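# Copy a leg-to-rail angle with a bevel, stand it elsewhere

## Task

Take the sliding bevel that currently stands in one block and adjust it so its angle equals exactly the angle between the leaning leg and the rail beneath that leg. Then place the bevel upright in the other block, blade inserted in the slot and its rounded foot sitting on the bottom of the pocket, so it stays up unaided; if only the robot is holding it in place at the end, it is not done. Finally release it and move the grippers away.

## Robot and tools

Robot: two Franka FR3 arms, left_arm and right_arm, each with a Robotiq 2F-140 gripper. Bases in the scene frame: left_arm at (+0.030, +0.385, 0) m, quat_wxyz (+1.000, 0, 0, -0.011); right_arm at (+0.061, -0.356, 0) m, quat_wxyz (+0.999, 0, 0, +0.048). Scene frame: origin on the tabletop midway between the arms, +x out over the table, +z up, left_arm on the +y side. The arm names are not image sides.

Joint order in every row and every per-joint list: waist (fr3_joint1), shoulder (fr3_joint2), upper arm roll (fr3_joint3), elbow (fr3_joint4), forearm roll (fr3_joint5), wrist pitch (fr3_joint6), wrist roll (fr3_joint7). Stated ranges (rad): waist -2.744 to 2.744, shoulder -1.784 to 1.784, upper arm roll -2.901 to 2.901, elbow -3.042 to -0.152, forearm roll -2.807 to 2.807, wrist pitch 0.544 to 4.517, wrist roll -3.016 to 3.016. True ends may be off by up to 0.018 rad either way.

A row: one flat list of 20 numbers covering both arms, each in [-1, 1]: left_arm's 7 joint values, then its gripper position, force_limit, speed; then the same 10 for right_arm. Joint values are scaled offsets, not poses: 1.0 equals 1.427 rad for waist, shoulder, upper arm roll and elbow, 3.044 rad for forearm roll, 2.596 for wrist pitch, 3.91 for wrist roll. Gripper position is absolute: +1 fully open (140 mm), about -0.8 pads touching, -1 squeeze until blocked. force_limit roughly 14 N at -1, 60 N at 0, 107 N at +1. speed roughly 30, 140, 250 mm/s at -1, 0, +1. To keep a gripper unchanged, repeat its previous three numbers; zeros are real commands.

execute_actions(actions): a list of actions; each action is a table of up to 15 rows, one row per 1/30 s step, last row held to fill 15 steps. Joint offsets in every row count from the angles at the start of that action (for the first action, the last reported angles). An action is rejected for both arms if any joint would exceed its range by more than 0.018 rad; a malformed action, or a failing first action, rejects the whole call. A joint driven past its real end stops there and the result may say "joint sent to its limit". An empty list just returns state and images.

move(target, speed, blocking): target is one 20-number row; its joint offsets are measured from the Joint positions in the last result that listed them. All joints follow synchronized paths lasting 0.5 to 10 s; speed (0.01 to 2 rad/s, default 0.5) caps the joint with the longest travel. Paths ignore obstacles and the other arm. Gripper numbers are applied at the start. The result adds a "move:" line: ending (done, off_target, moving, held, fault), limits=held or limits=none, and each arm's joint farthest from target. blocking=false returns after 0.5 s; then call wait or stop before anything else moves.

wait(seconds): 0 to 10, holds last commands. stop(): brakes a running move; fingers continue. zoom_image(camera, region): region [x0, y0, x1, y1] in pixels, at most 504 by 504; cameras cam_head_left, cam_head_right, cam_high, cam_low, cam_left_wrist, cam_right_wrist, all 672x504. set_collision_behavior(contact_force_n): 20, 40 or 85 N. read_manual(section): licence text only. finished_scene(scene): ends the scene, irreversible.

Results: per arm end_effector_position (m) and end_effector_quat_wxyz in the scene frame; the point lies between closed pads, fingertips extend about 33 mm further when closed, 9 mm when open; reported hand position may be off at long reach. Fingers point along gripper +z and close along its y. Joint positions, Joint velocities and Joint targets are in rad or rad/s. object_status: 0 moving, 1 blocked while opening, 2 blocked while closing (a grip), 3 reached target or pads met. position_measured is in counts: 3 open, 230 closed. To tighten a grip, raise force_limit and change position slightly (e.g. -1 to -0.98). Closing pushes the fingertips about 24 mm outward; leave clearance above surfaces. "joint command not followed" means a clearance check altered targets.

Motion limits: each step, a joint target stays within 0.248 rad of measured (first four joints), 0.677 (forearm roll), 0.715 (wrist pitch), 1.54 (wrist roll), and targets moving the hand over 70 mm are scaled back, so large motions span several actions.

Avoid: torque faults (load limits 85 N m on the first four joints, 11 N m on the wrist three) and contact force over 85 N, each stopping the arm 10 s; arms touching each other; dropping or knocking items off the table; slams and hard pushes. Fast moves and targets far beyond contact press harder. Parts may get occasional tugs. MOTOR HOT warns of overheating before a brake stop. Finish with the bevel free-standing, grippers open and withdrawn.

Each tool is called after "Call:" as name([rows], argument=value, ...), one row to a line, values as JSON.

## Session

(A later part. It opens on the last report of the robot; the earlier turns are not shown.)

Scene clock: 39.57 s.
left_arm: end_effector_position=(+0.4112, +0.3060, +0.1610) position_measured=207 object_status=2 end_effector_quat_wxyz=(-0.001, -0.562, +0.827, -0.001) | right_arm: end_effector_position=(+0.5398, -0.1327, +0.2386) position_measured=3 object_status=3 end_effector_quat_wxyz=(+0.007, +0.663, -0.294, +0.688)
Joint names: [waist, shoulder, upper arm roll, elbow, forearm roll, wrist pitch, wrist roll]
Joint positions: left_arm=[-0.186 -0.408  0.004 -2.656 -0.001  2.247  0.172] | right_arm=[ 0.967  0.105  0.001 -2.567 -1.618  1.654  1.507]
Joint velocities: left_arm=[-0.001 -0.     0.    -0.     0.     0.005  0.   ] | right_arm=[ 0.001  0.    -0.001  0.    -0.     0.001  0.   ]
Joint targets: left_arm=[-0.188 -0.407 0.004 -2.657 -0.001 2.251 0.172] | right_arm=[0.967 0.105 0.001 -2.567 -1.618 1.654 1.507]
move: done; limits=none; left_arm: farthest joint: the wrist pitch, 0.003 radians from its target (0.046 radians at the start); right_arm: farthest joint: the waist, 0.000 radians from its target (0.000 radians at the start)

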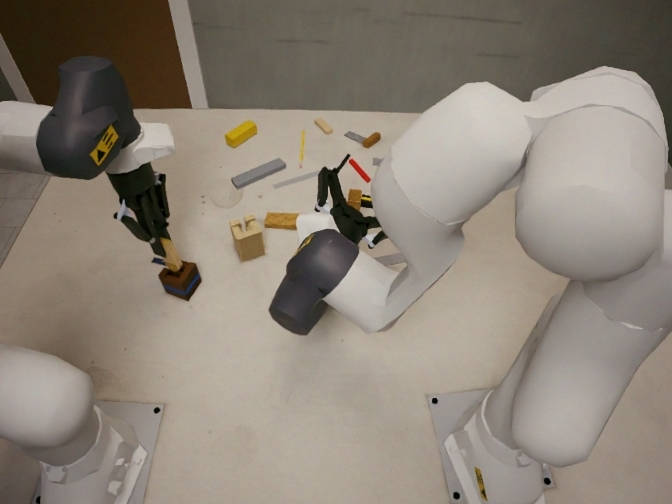

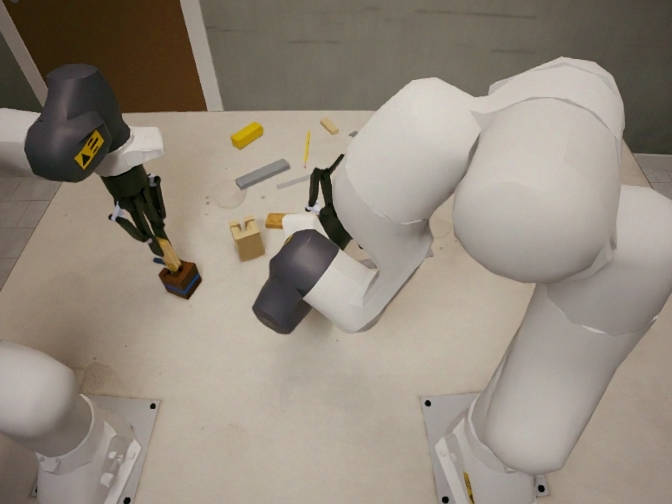

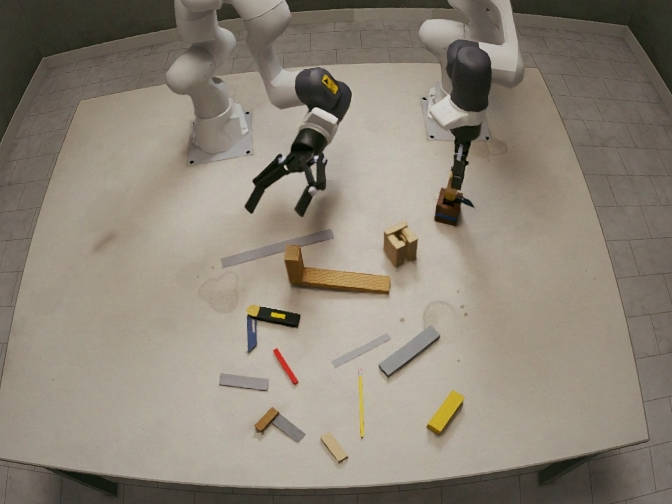

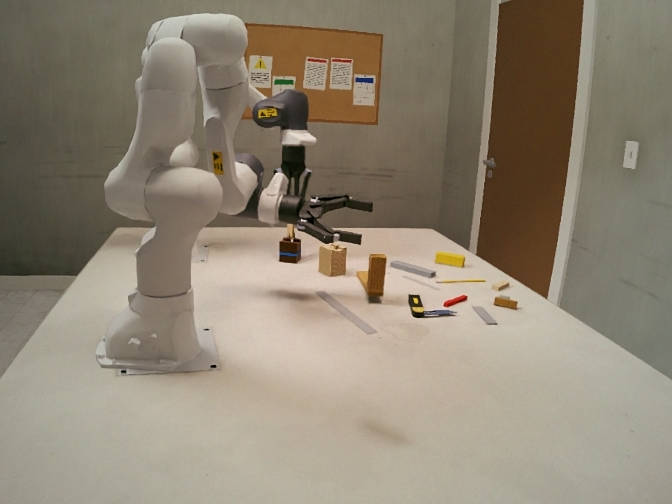

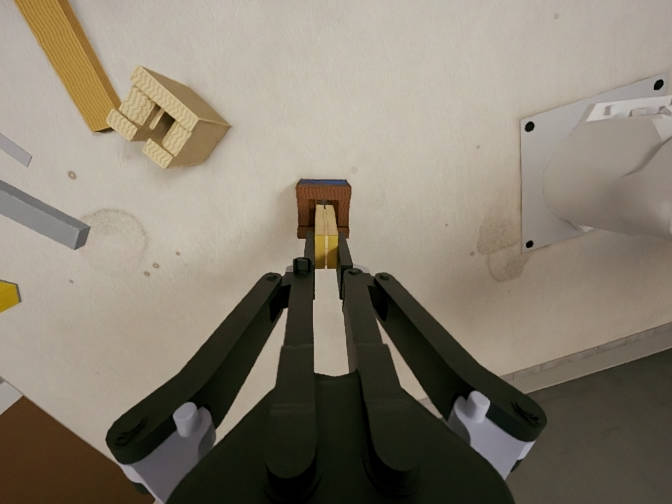

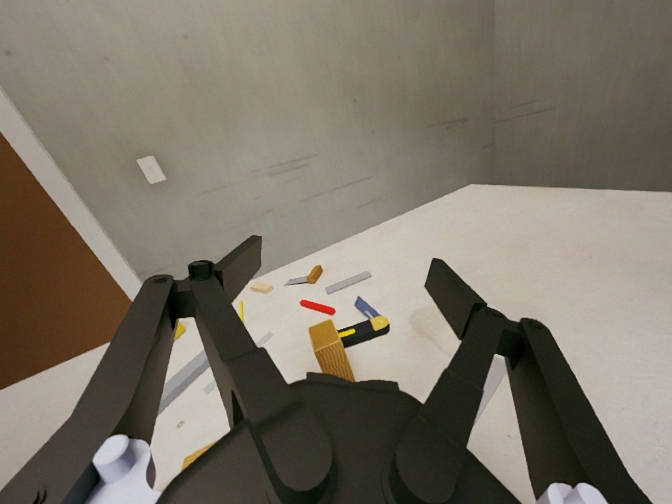

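Call:
move(target=[0,0.0243,0,-0.0164,0,0.023,0,-1,0.2,-0.6,0,0,0,0,0,0,0,1,0,1], speed=0.04)

Call:
zoom_image(camera="cam_left_wrist", region=[276,160,376,260])

Call:
zoom_image(camera="cam_high", region=[425,165,490,230])

Scene clock: 41.83 s.
left_arm: end_effector_position=(+0.4117, +0.3059, +0.1431) position_measured=207 object_status=2 end_effector_quat_wxyz=(-0.001, -0.562, +0.827, -0.001) | right_arm: end_effector_position=(+0.5398, -0.1327, +0.2386) position_measured=3 object_status=3 end_effector_quat_wxyz=(+0.007, +0.663, -0.294, +0.688)
Joint names: [waist, shoulder, upper arm roll, elbow, forearm roll, wrist pitch, wrist roll]
Joint positions: left_arm=[-0.186 -0.374  0.004 -2.678 -0.001  2.303  0.172] | right_arm=[ 0.967  0.105  0.001 -2.567 -1.618  1.654  1.507]
Joint velocities: left_arm=[ 0.001 -0.001  0.    -0.     0.     0.003  0.   ] | right_arm=[-0.    -0.    -0.001  0.001 -0.     0.     0.001]
Joint targets: left_arm=[-0.186 -0.373 0.004 -2.679 -0.001 2.307 0.172] | right_arm=[0.967 0.105 0.001 -2.567 -1.618 1.654 1.507]
move: done; limits=none; left_arm: farthest joint: the wrist pitch, 0.003 radians from its target (0.059 radians at the start); right_arm: farthest joint: the waist, 0.000 radians from its target (0.000 radians at the start)

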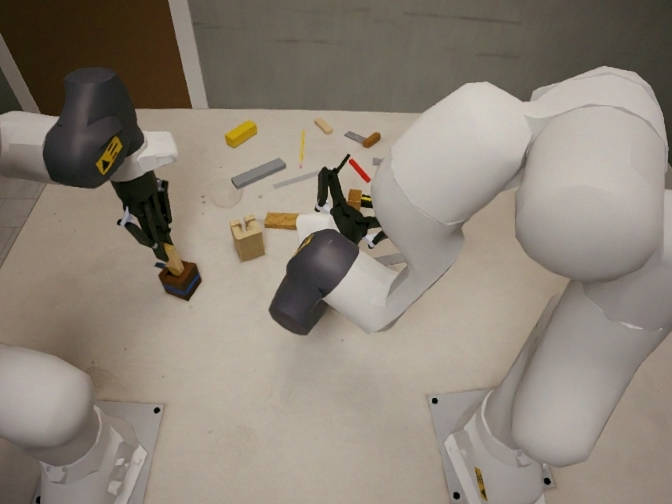

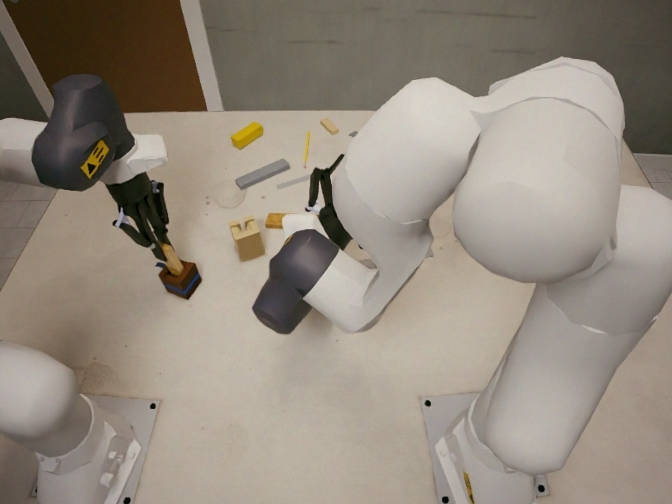

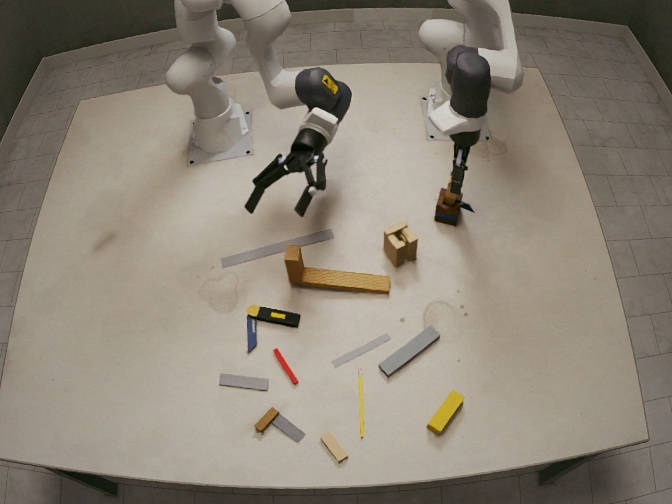

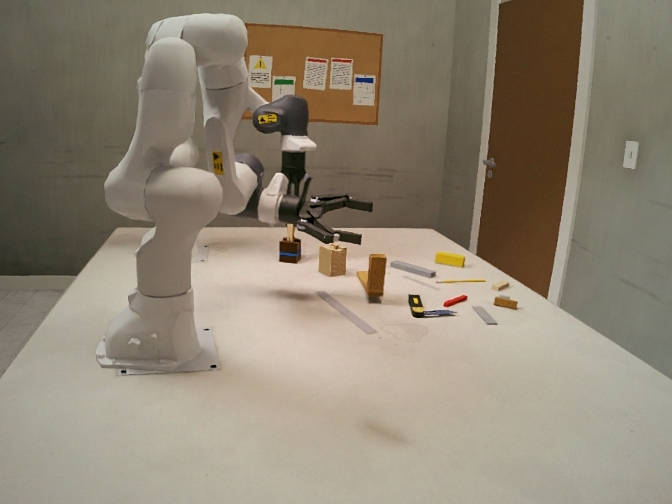

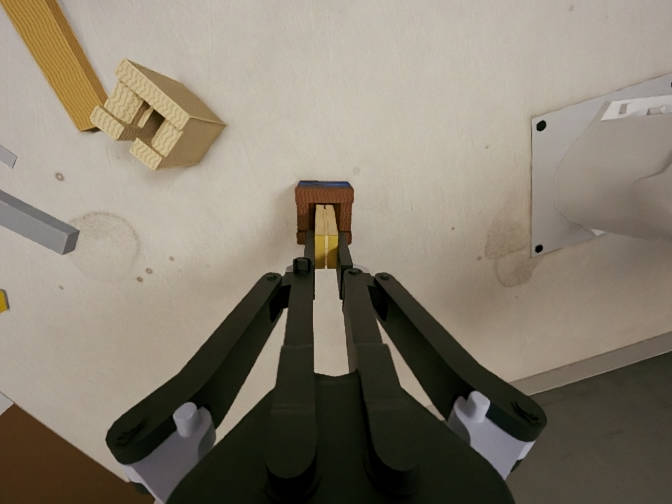

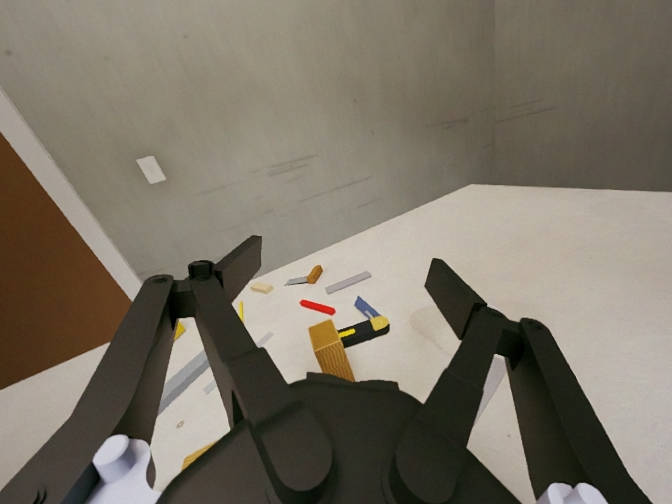

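Region (276, 160, 376, 260) of cam_left_wrist's 672x504 image, scaled by 5.040, with more detail than that image has.

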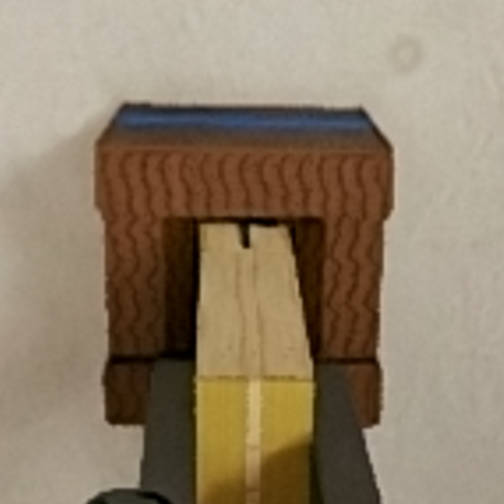

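Region (425, 165, 490, 230) of cam_high's 672x504 image, scaled by 7.754, with more detail than that image has.

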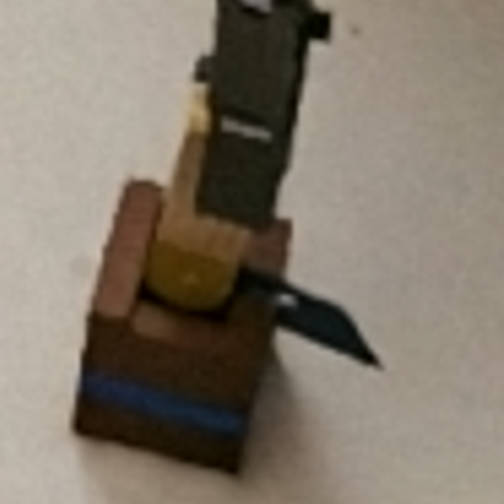

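Call:
move(target=[0.002,0.0202,0,-0.0124,0,0.0185,0,-1,0.2,-0.6,0,0,0,0,0,0,0,1,0,1], speed=0.03)

Call:
zoom_image(camera="cam_high", region=[425,165,490,230])

Scene clock: 43.87 s.
left_arm: end_effector_position=(+0.4119, +0.3063, +0.1330) position_measured=207 object_status=2 end_effector_quat_wxyz=(-0.001, -0.563, +0.826, -0.000) | right_arm: end_effector_position=(+0.5398, -0.1327, +0.2386) position_measured=3 object_status=3 end_effector_quat_wxyz=(+0.007, +0.663, -0.294, +0.688)
Joint names: [waist, shoulder, upper arm roll, elbow, forearm roll, wrist pitch, wrist roll]
Joint positions: left_arm=[-0.185 -0.354  0.004 -2.69  -0.001  2.335  0.172] | right_arm=[ 0.967  0.105  0.001 -2.567 -1.618  1.654  1.507]
Joint velocities: left_arm=[ 0.001  0.    -0.    -0.001  0.001 -0.     0.001] | right_arm=[ 0.001 -0.002 -0.     0.    -0.001  0.     0.001]
Joint targets: left_arm=[-0.183 -0.345 0.004 -2.696 -0.001 2.352 0.172] | right_arm=[0.967 0.105 0.001 -2.567 -1.618 1.654 1.507]
move: off_target (left_arm); limits=none; left_arm: farthest joint: the wrist pitch, 0.016 radians from its target (0.047 radians at the start); right_arm: farthest joint: the waist, 0.000 radians from its target (0.000 radians at the start)

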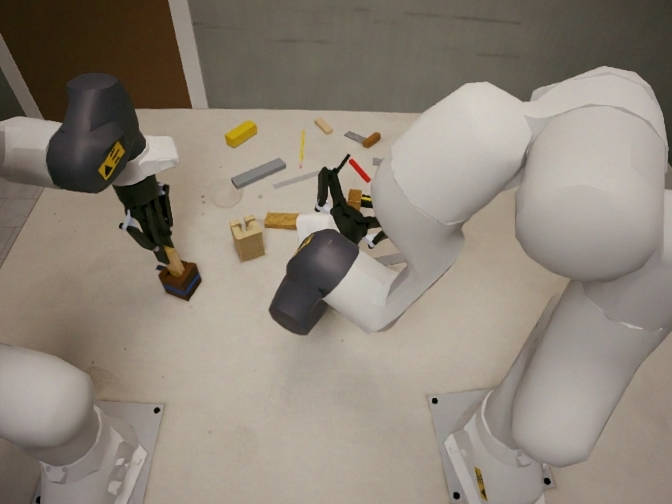

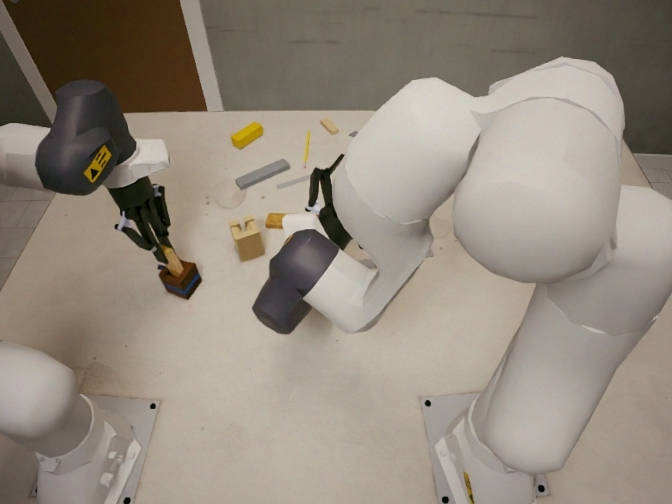

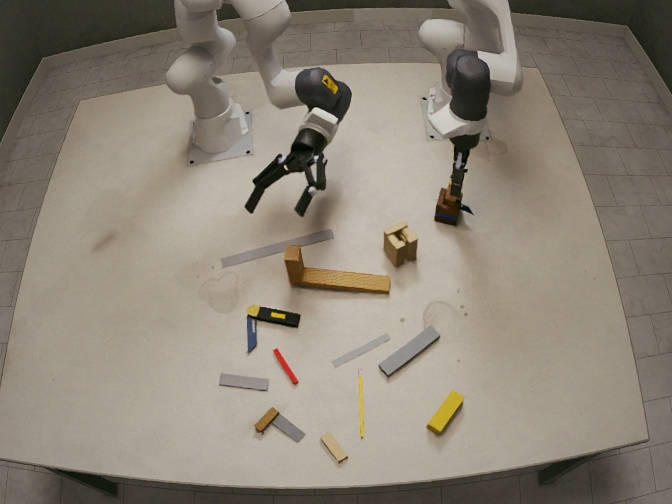

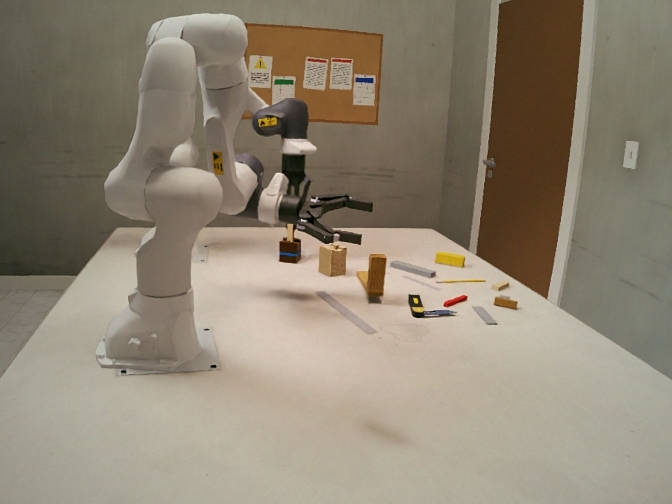

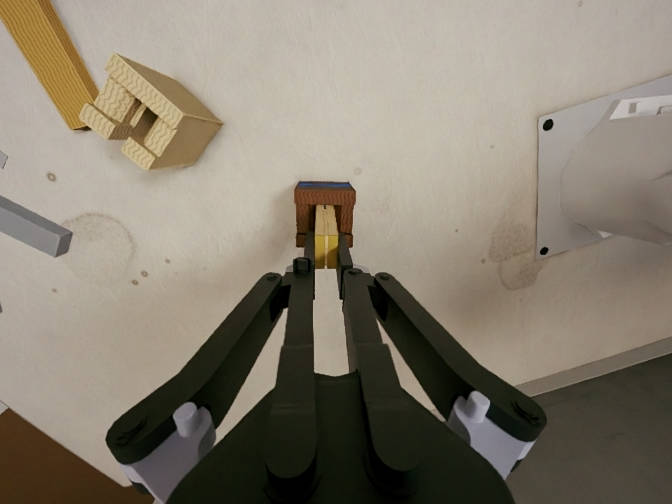

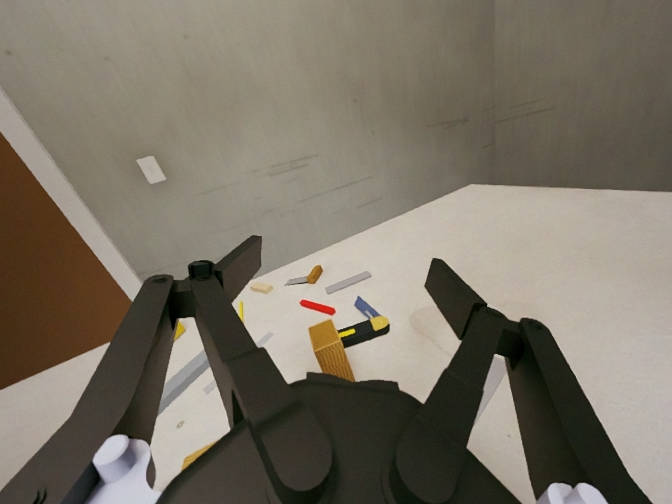

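Region (425, 165, 490, 230) of cam_high's 672x504 image, scaled by 7.754, with more detail than that image has.

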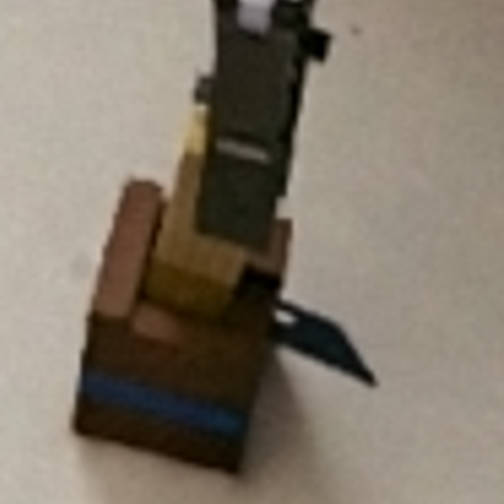

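Seated.

Call:
move(target=[0,0,0,0,0,0,0,-0.3,0,-1,0,0,0,0,0,0,0,1,0,1])

Call:
move(target=[0,-0.25,0,0.2,0,-0.247,0,-0.3,0,-1,-0.3,-0.1,0,0,0,0,0,1,0,1])

Call:
zoom_image(camera="cam_high", region=[425,165,490,230])

Scene clock: 45.40 s.
left_arm: end_effector_position=(+0.4118, +0.3064, +0.1332) position_measured=167 object_status=0 end_effector_quat_wxyz=(-0.001, -0.563, +0.826, -0.000) | right_arm: end_effector_position=(+0.5398, -0.1327, +0.2386) position_measured=3 object_status=3 end_effector_quat_wxyz=(+0.007, +0.663, -0.294, +0.688)
Joint names: [waist, shoulder, upper arm roll, elbow, forearm roll, wrist pitch, wrist roll]
Joint positions: left_arm=[-0.185 -0.354  0.004 -2.69  -0.001  2.335  0.172] | right_arm=[ 0.967  0.105  0.001 -2.567 -1.618  1.654  1.507]
Joint velocities: left_arm=[0.    0.001 0.001 0.001 0.002 0.001 0.001] | right_arm=[-0.     0.     0.001  0.    -0.001 -0.     0.   ]
Joint targets: left_arm=[-0.185 -0.354 0.004 -2.690 -0.001 2.335 0.172] | right_arm=[0.967 0.105 0.001 -2.567 -1.618 1.654 1.507]
move: done; limits=none; left_arm: farthest joint: the waist, 0.000 radians from its target (0.000 radians at the start); right_arm: farthest joint: the waist, 0.000 radians from its target (0.000 radians at the start)

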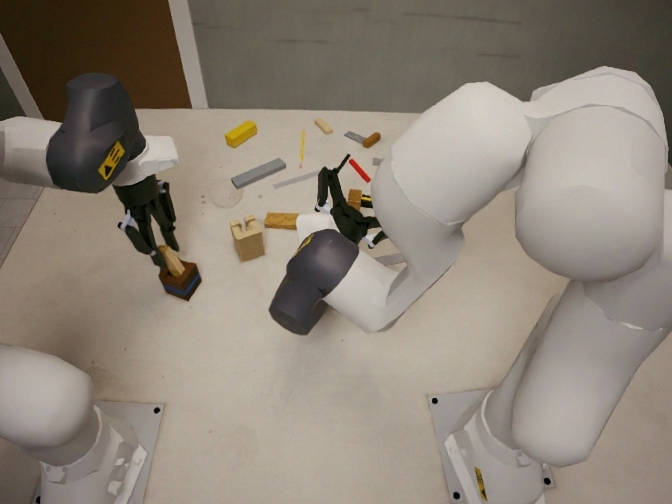

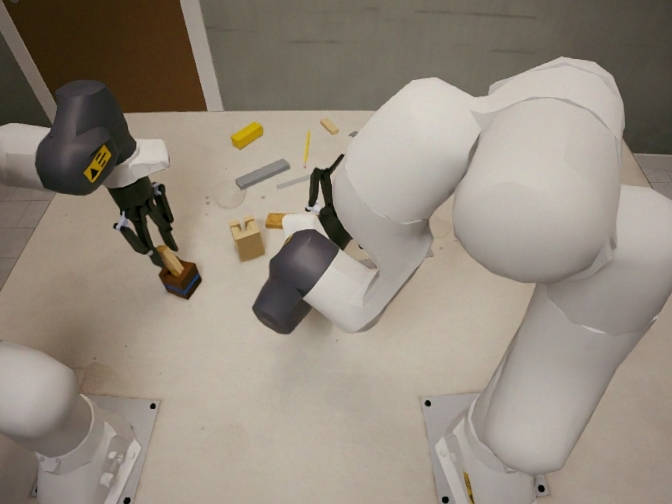

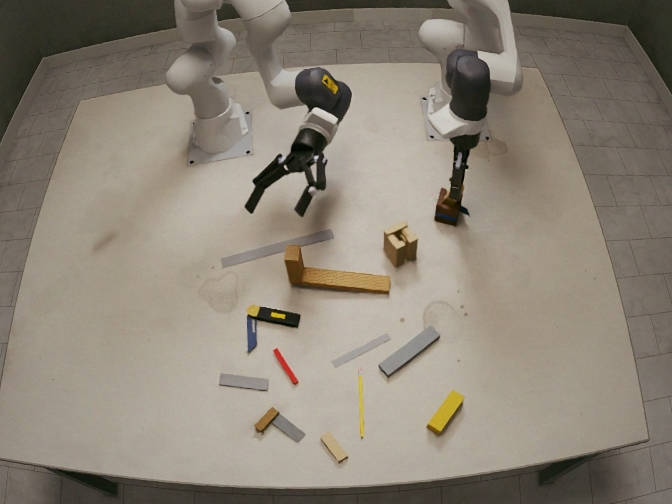

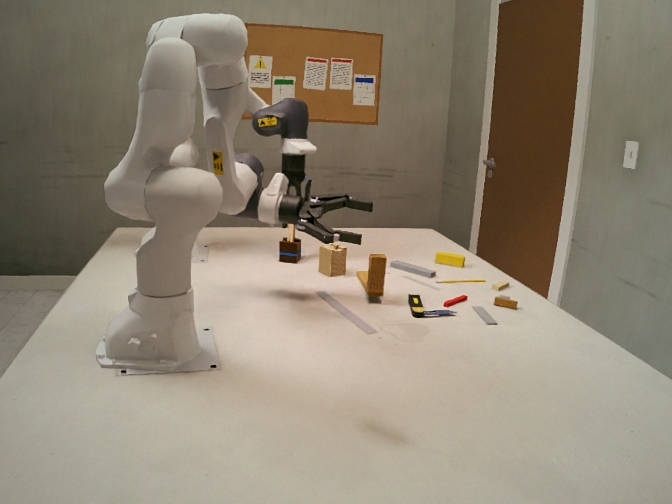

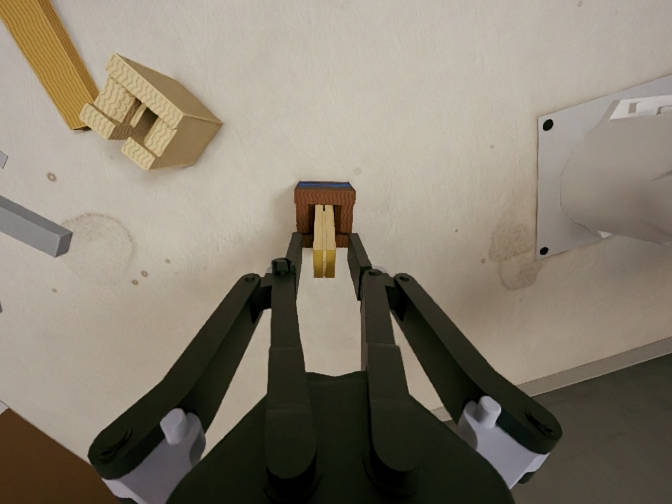

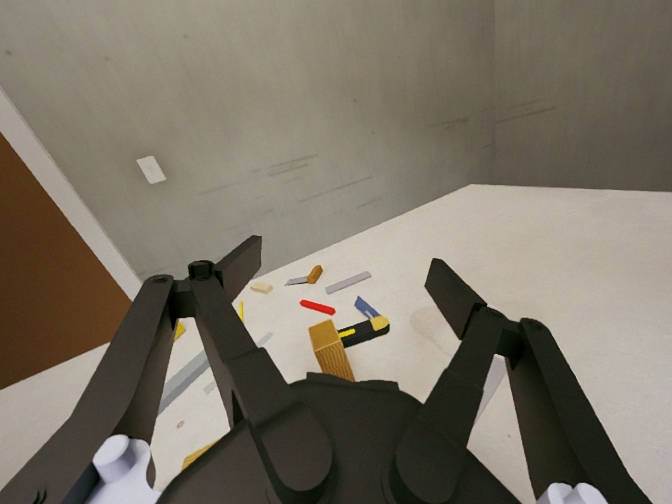

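Scene clock: 47.53 s.
left_arm: end_effector_position=(+0.3593, +0.3171, +0.3425) position_measured=167 object_status=3 end_effector_quat_wxyz=(-0.000, -0.562, +0.827, -0.002) | right_arm: end_effector_position=(+0.5966, -0.3456, +0.2998) position_measured=3 object_status=3 end_effector_quat_wxyz=(+0.103, +0.553, -0.463, +0.685)
Joint names: [waist, shoulder, upper arm roll, elbow, forearm roll, wrist pitch, wrist roll]
Joint positions: left_arm=[-0.185 -0.711  0.004 -2.405 -0.001  1.697  0.172] | right_arm=[ 0.541 -0.036  0.    -2.567 -1.618  1.654  1.507]
Joint velocities: left_arm=[-0.002  0.    -0.001  0.001  0.002 -0.005 -0.001] | right_arm=[-0.001 -0.     0.001  0.001  0.    -0.001  0.001]
Joint targets: left_arm=[-0.185 -0.711 0.004 -2.404 -0.001 1.693 0.172] | right_arm=[0.539 -0.038 0.001 -2.567 -1.618 1.654 1.507]
move: done; limits=none; left_arm: farthest joint: the wrist pitch, 0.003 radians from its target (0.641 radians at the start); right_arm: farthest joint: the waist, 0.002 radians from its target (0.428 radians at the start)

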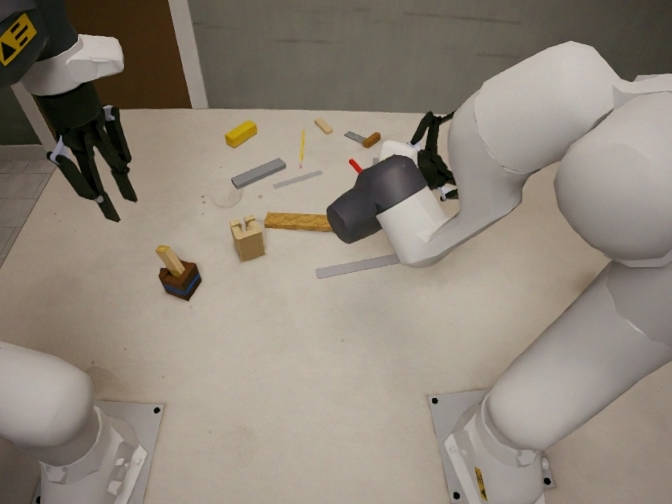

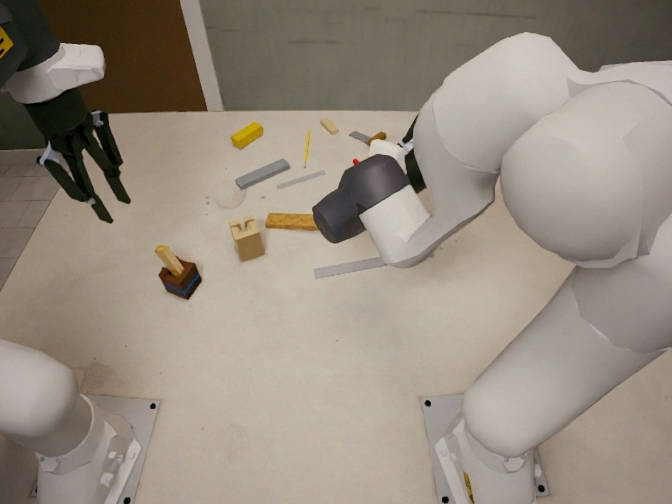

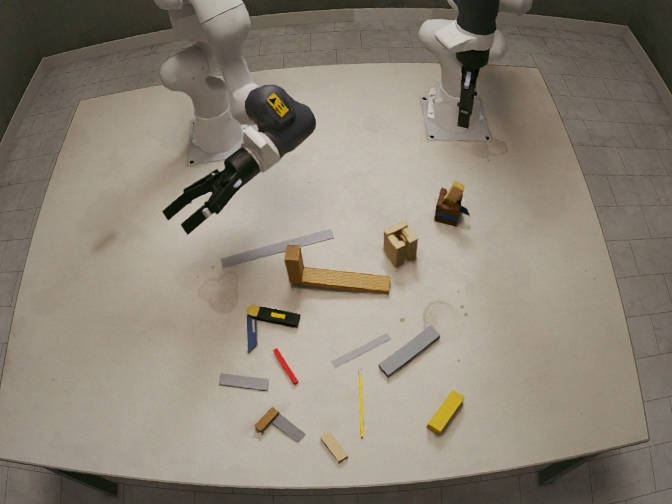

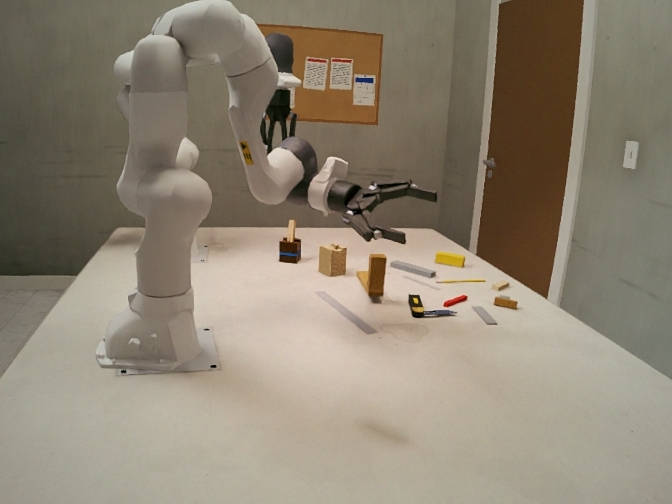

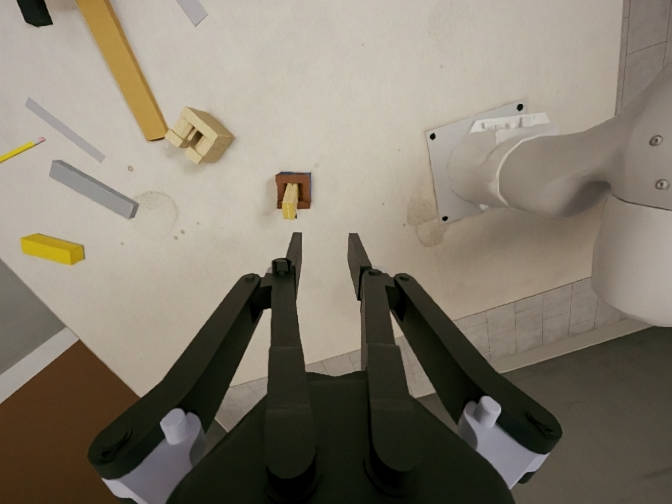

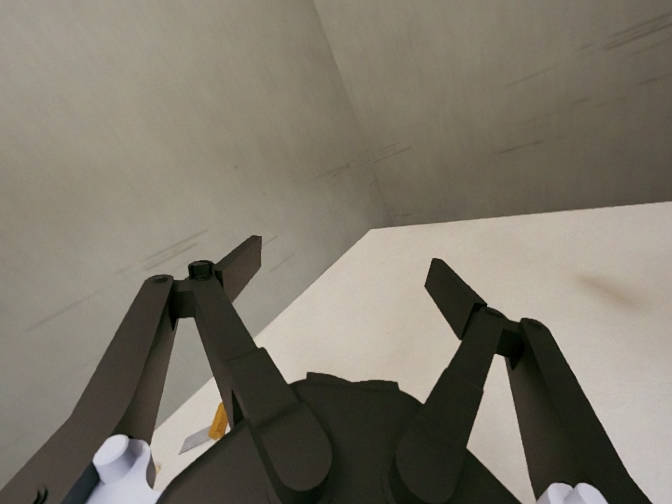

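Region (425, 165, 490, 230) of cam_high's 672x504 image, scaled by 7.754, with more detail than that image has.

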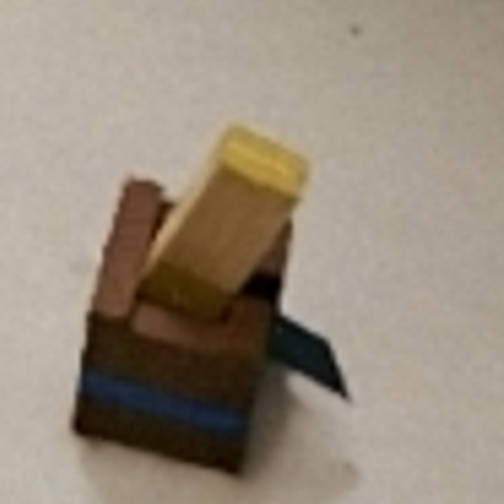

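Call:
finished_scene(scene=2)

The scene is finished: the task was done.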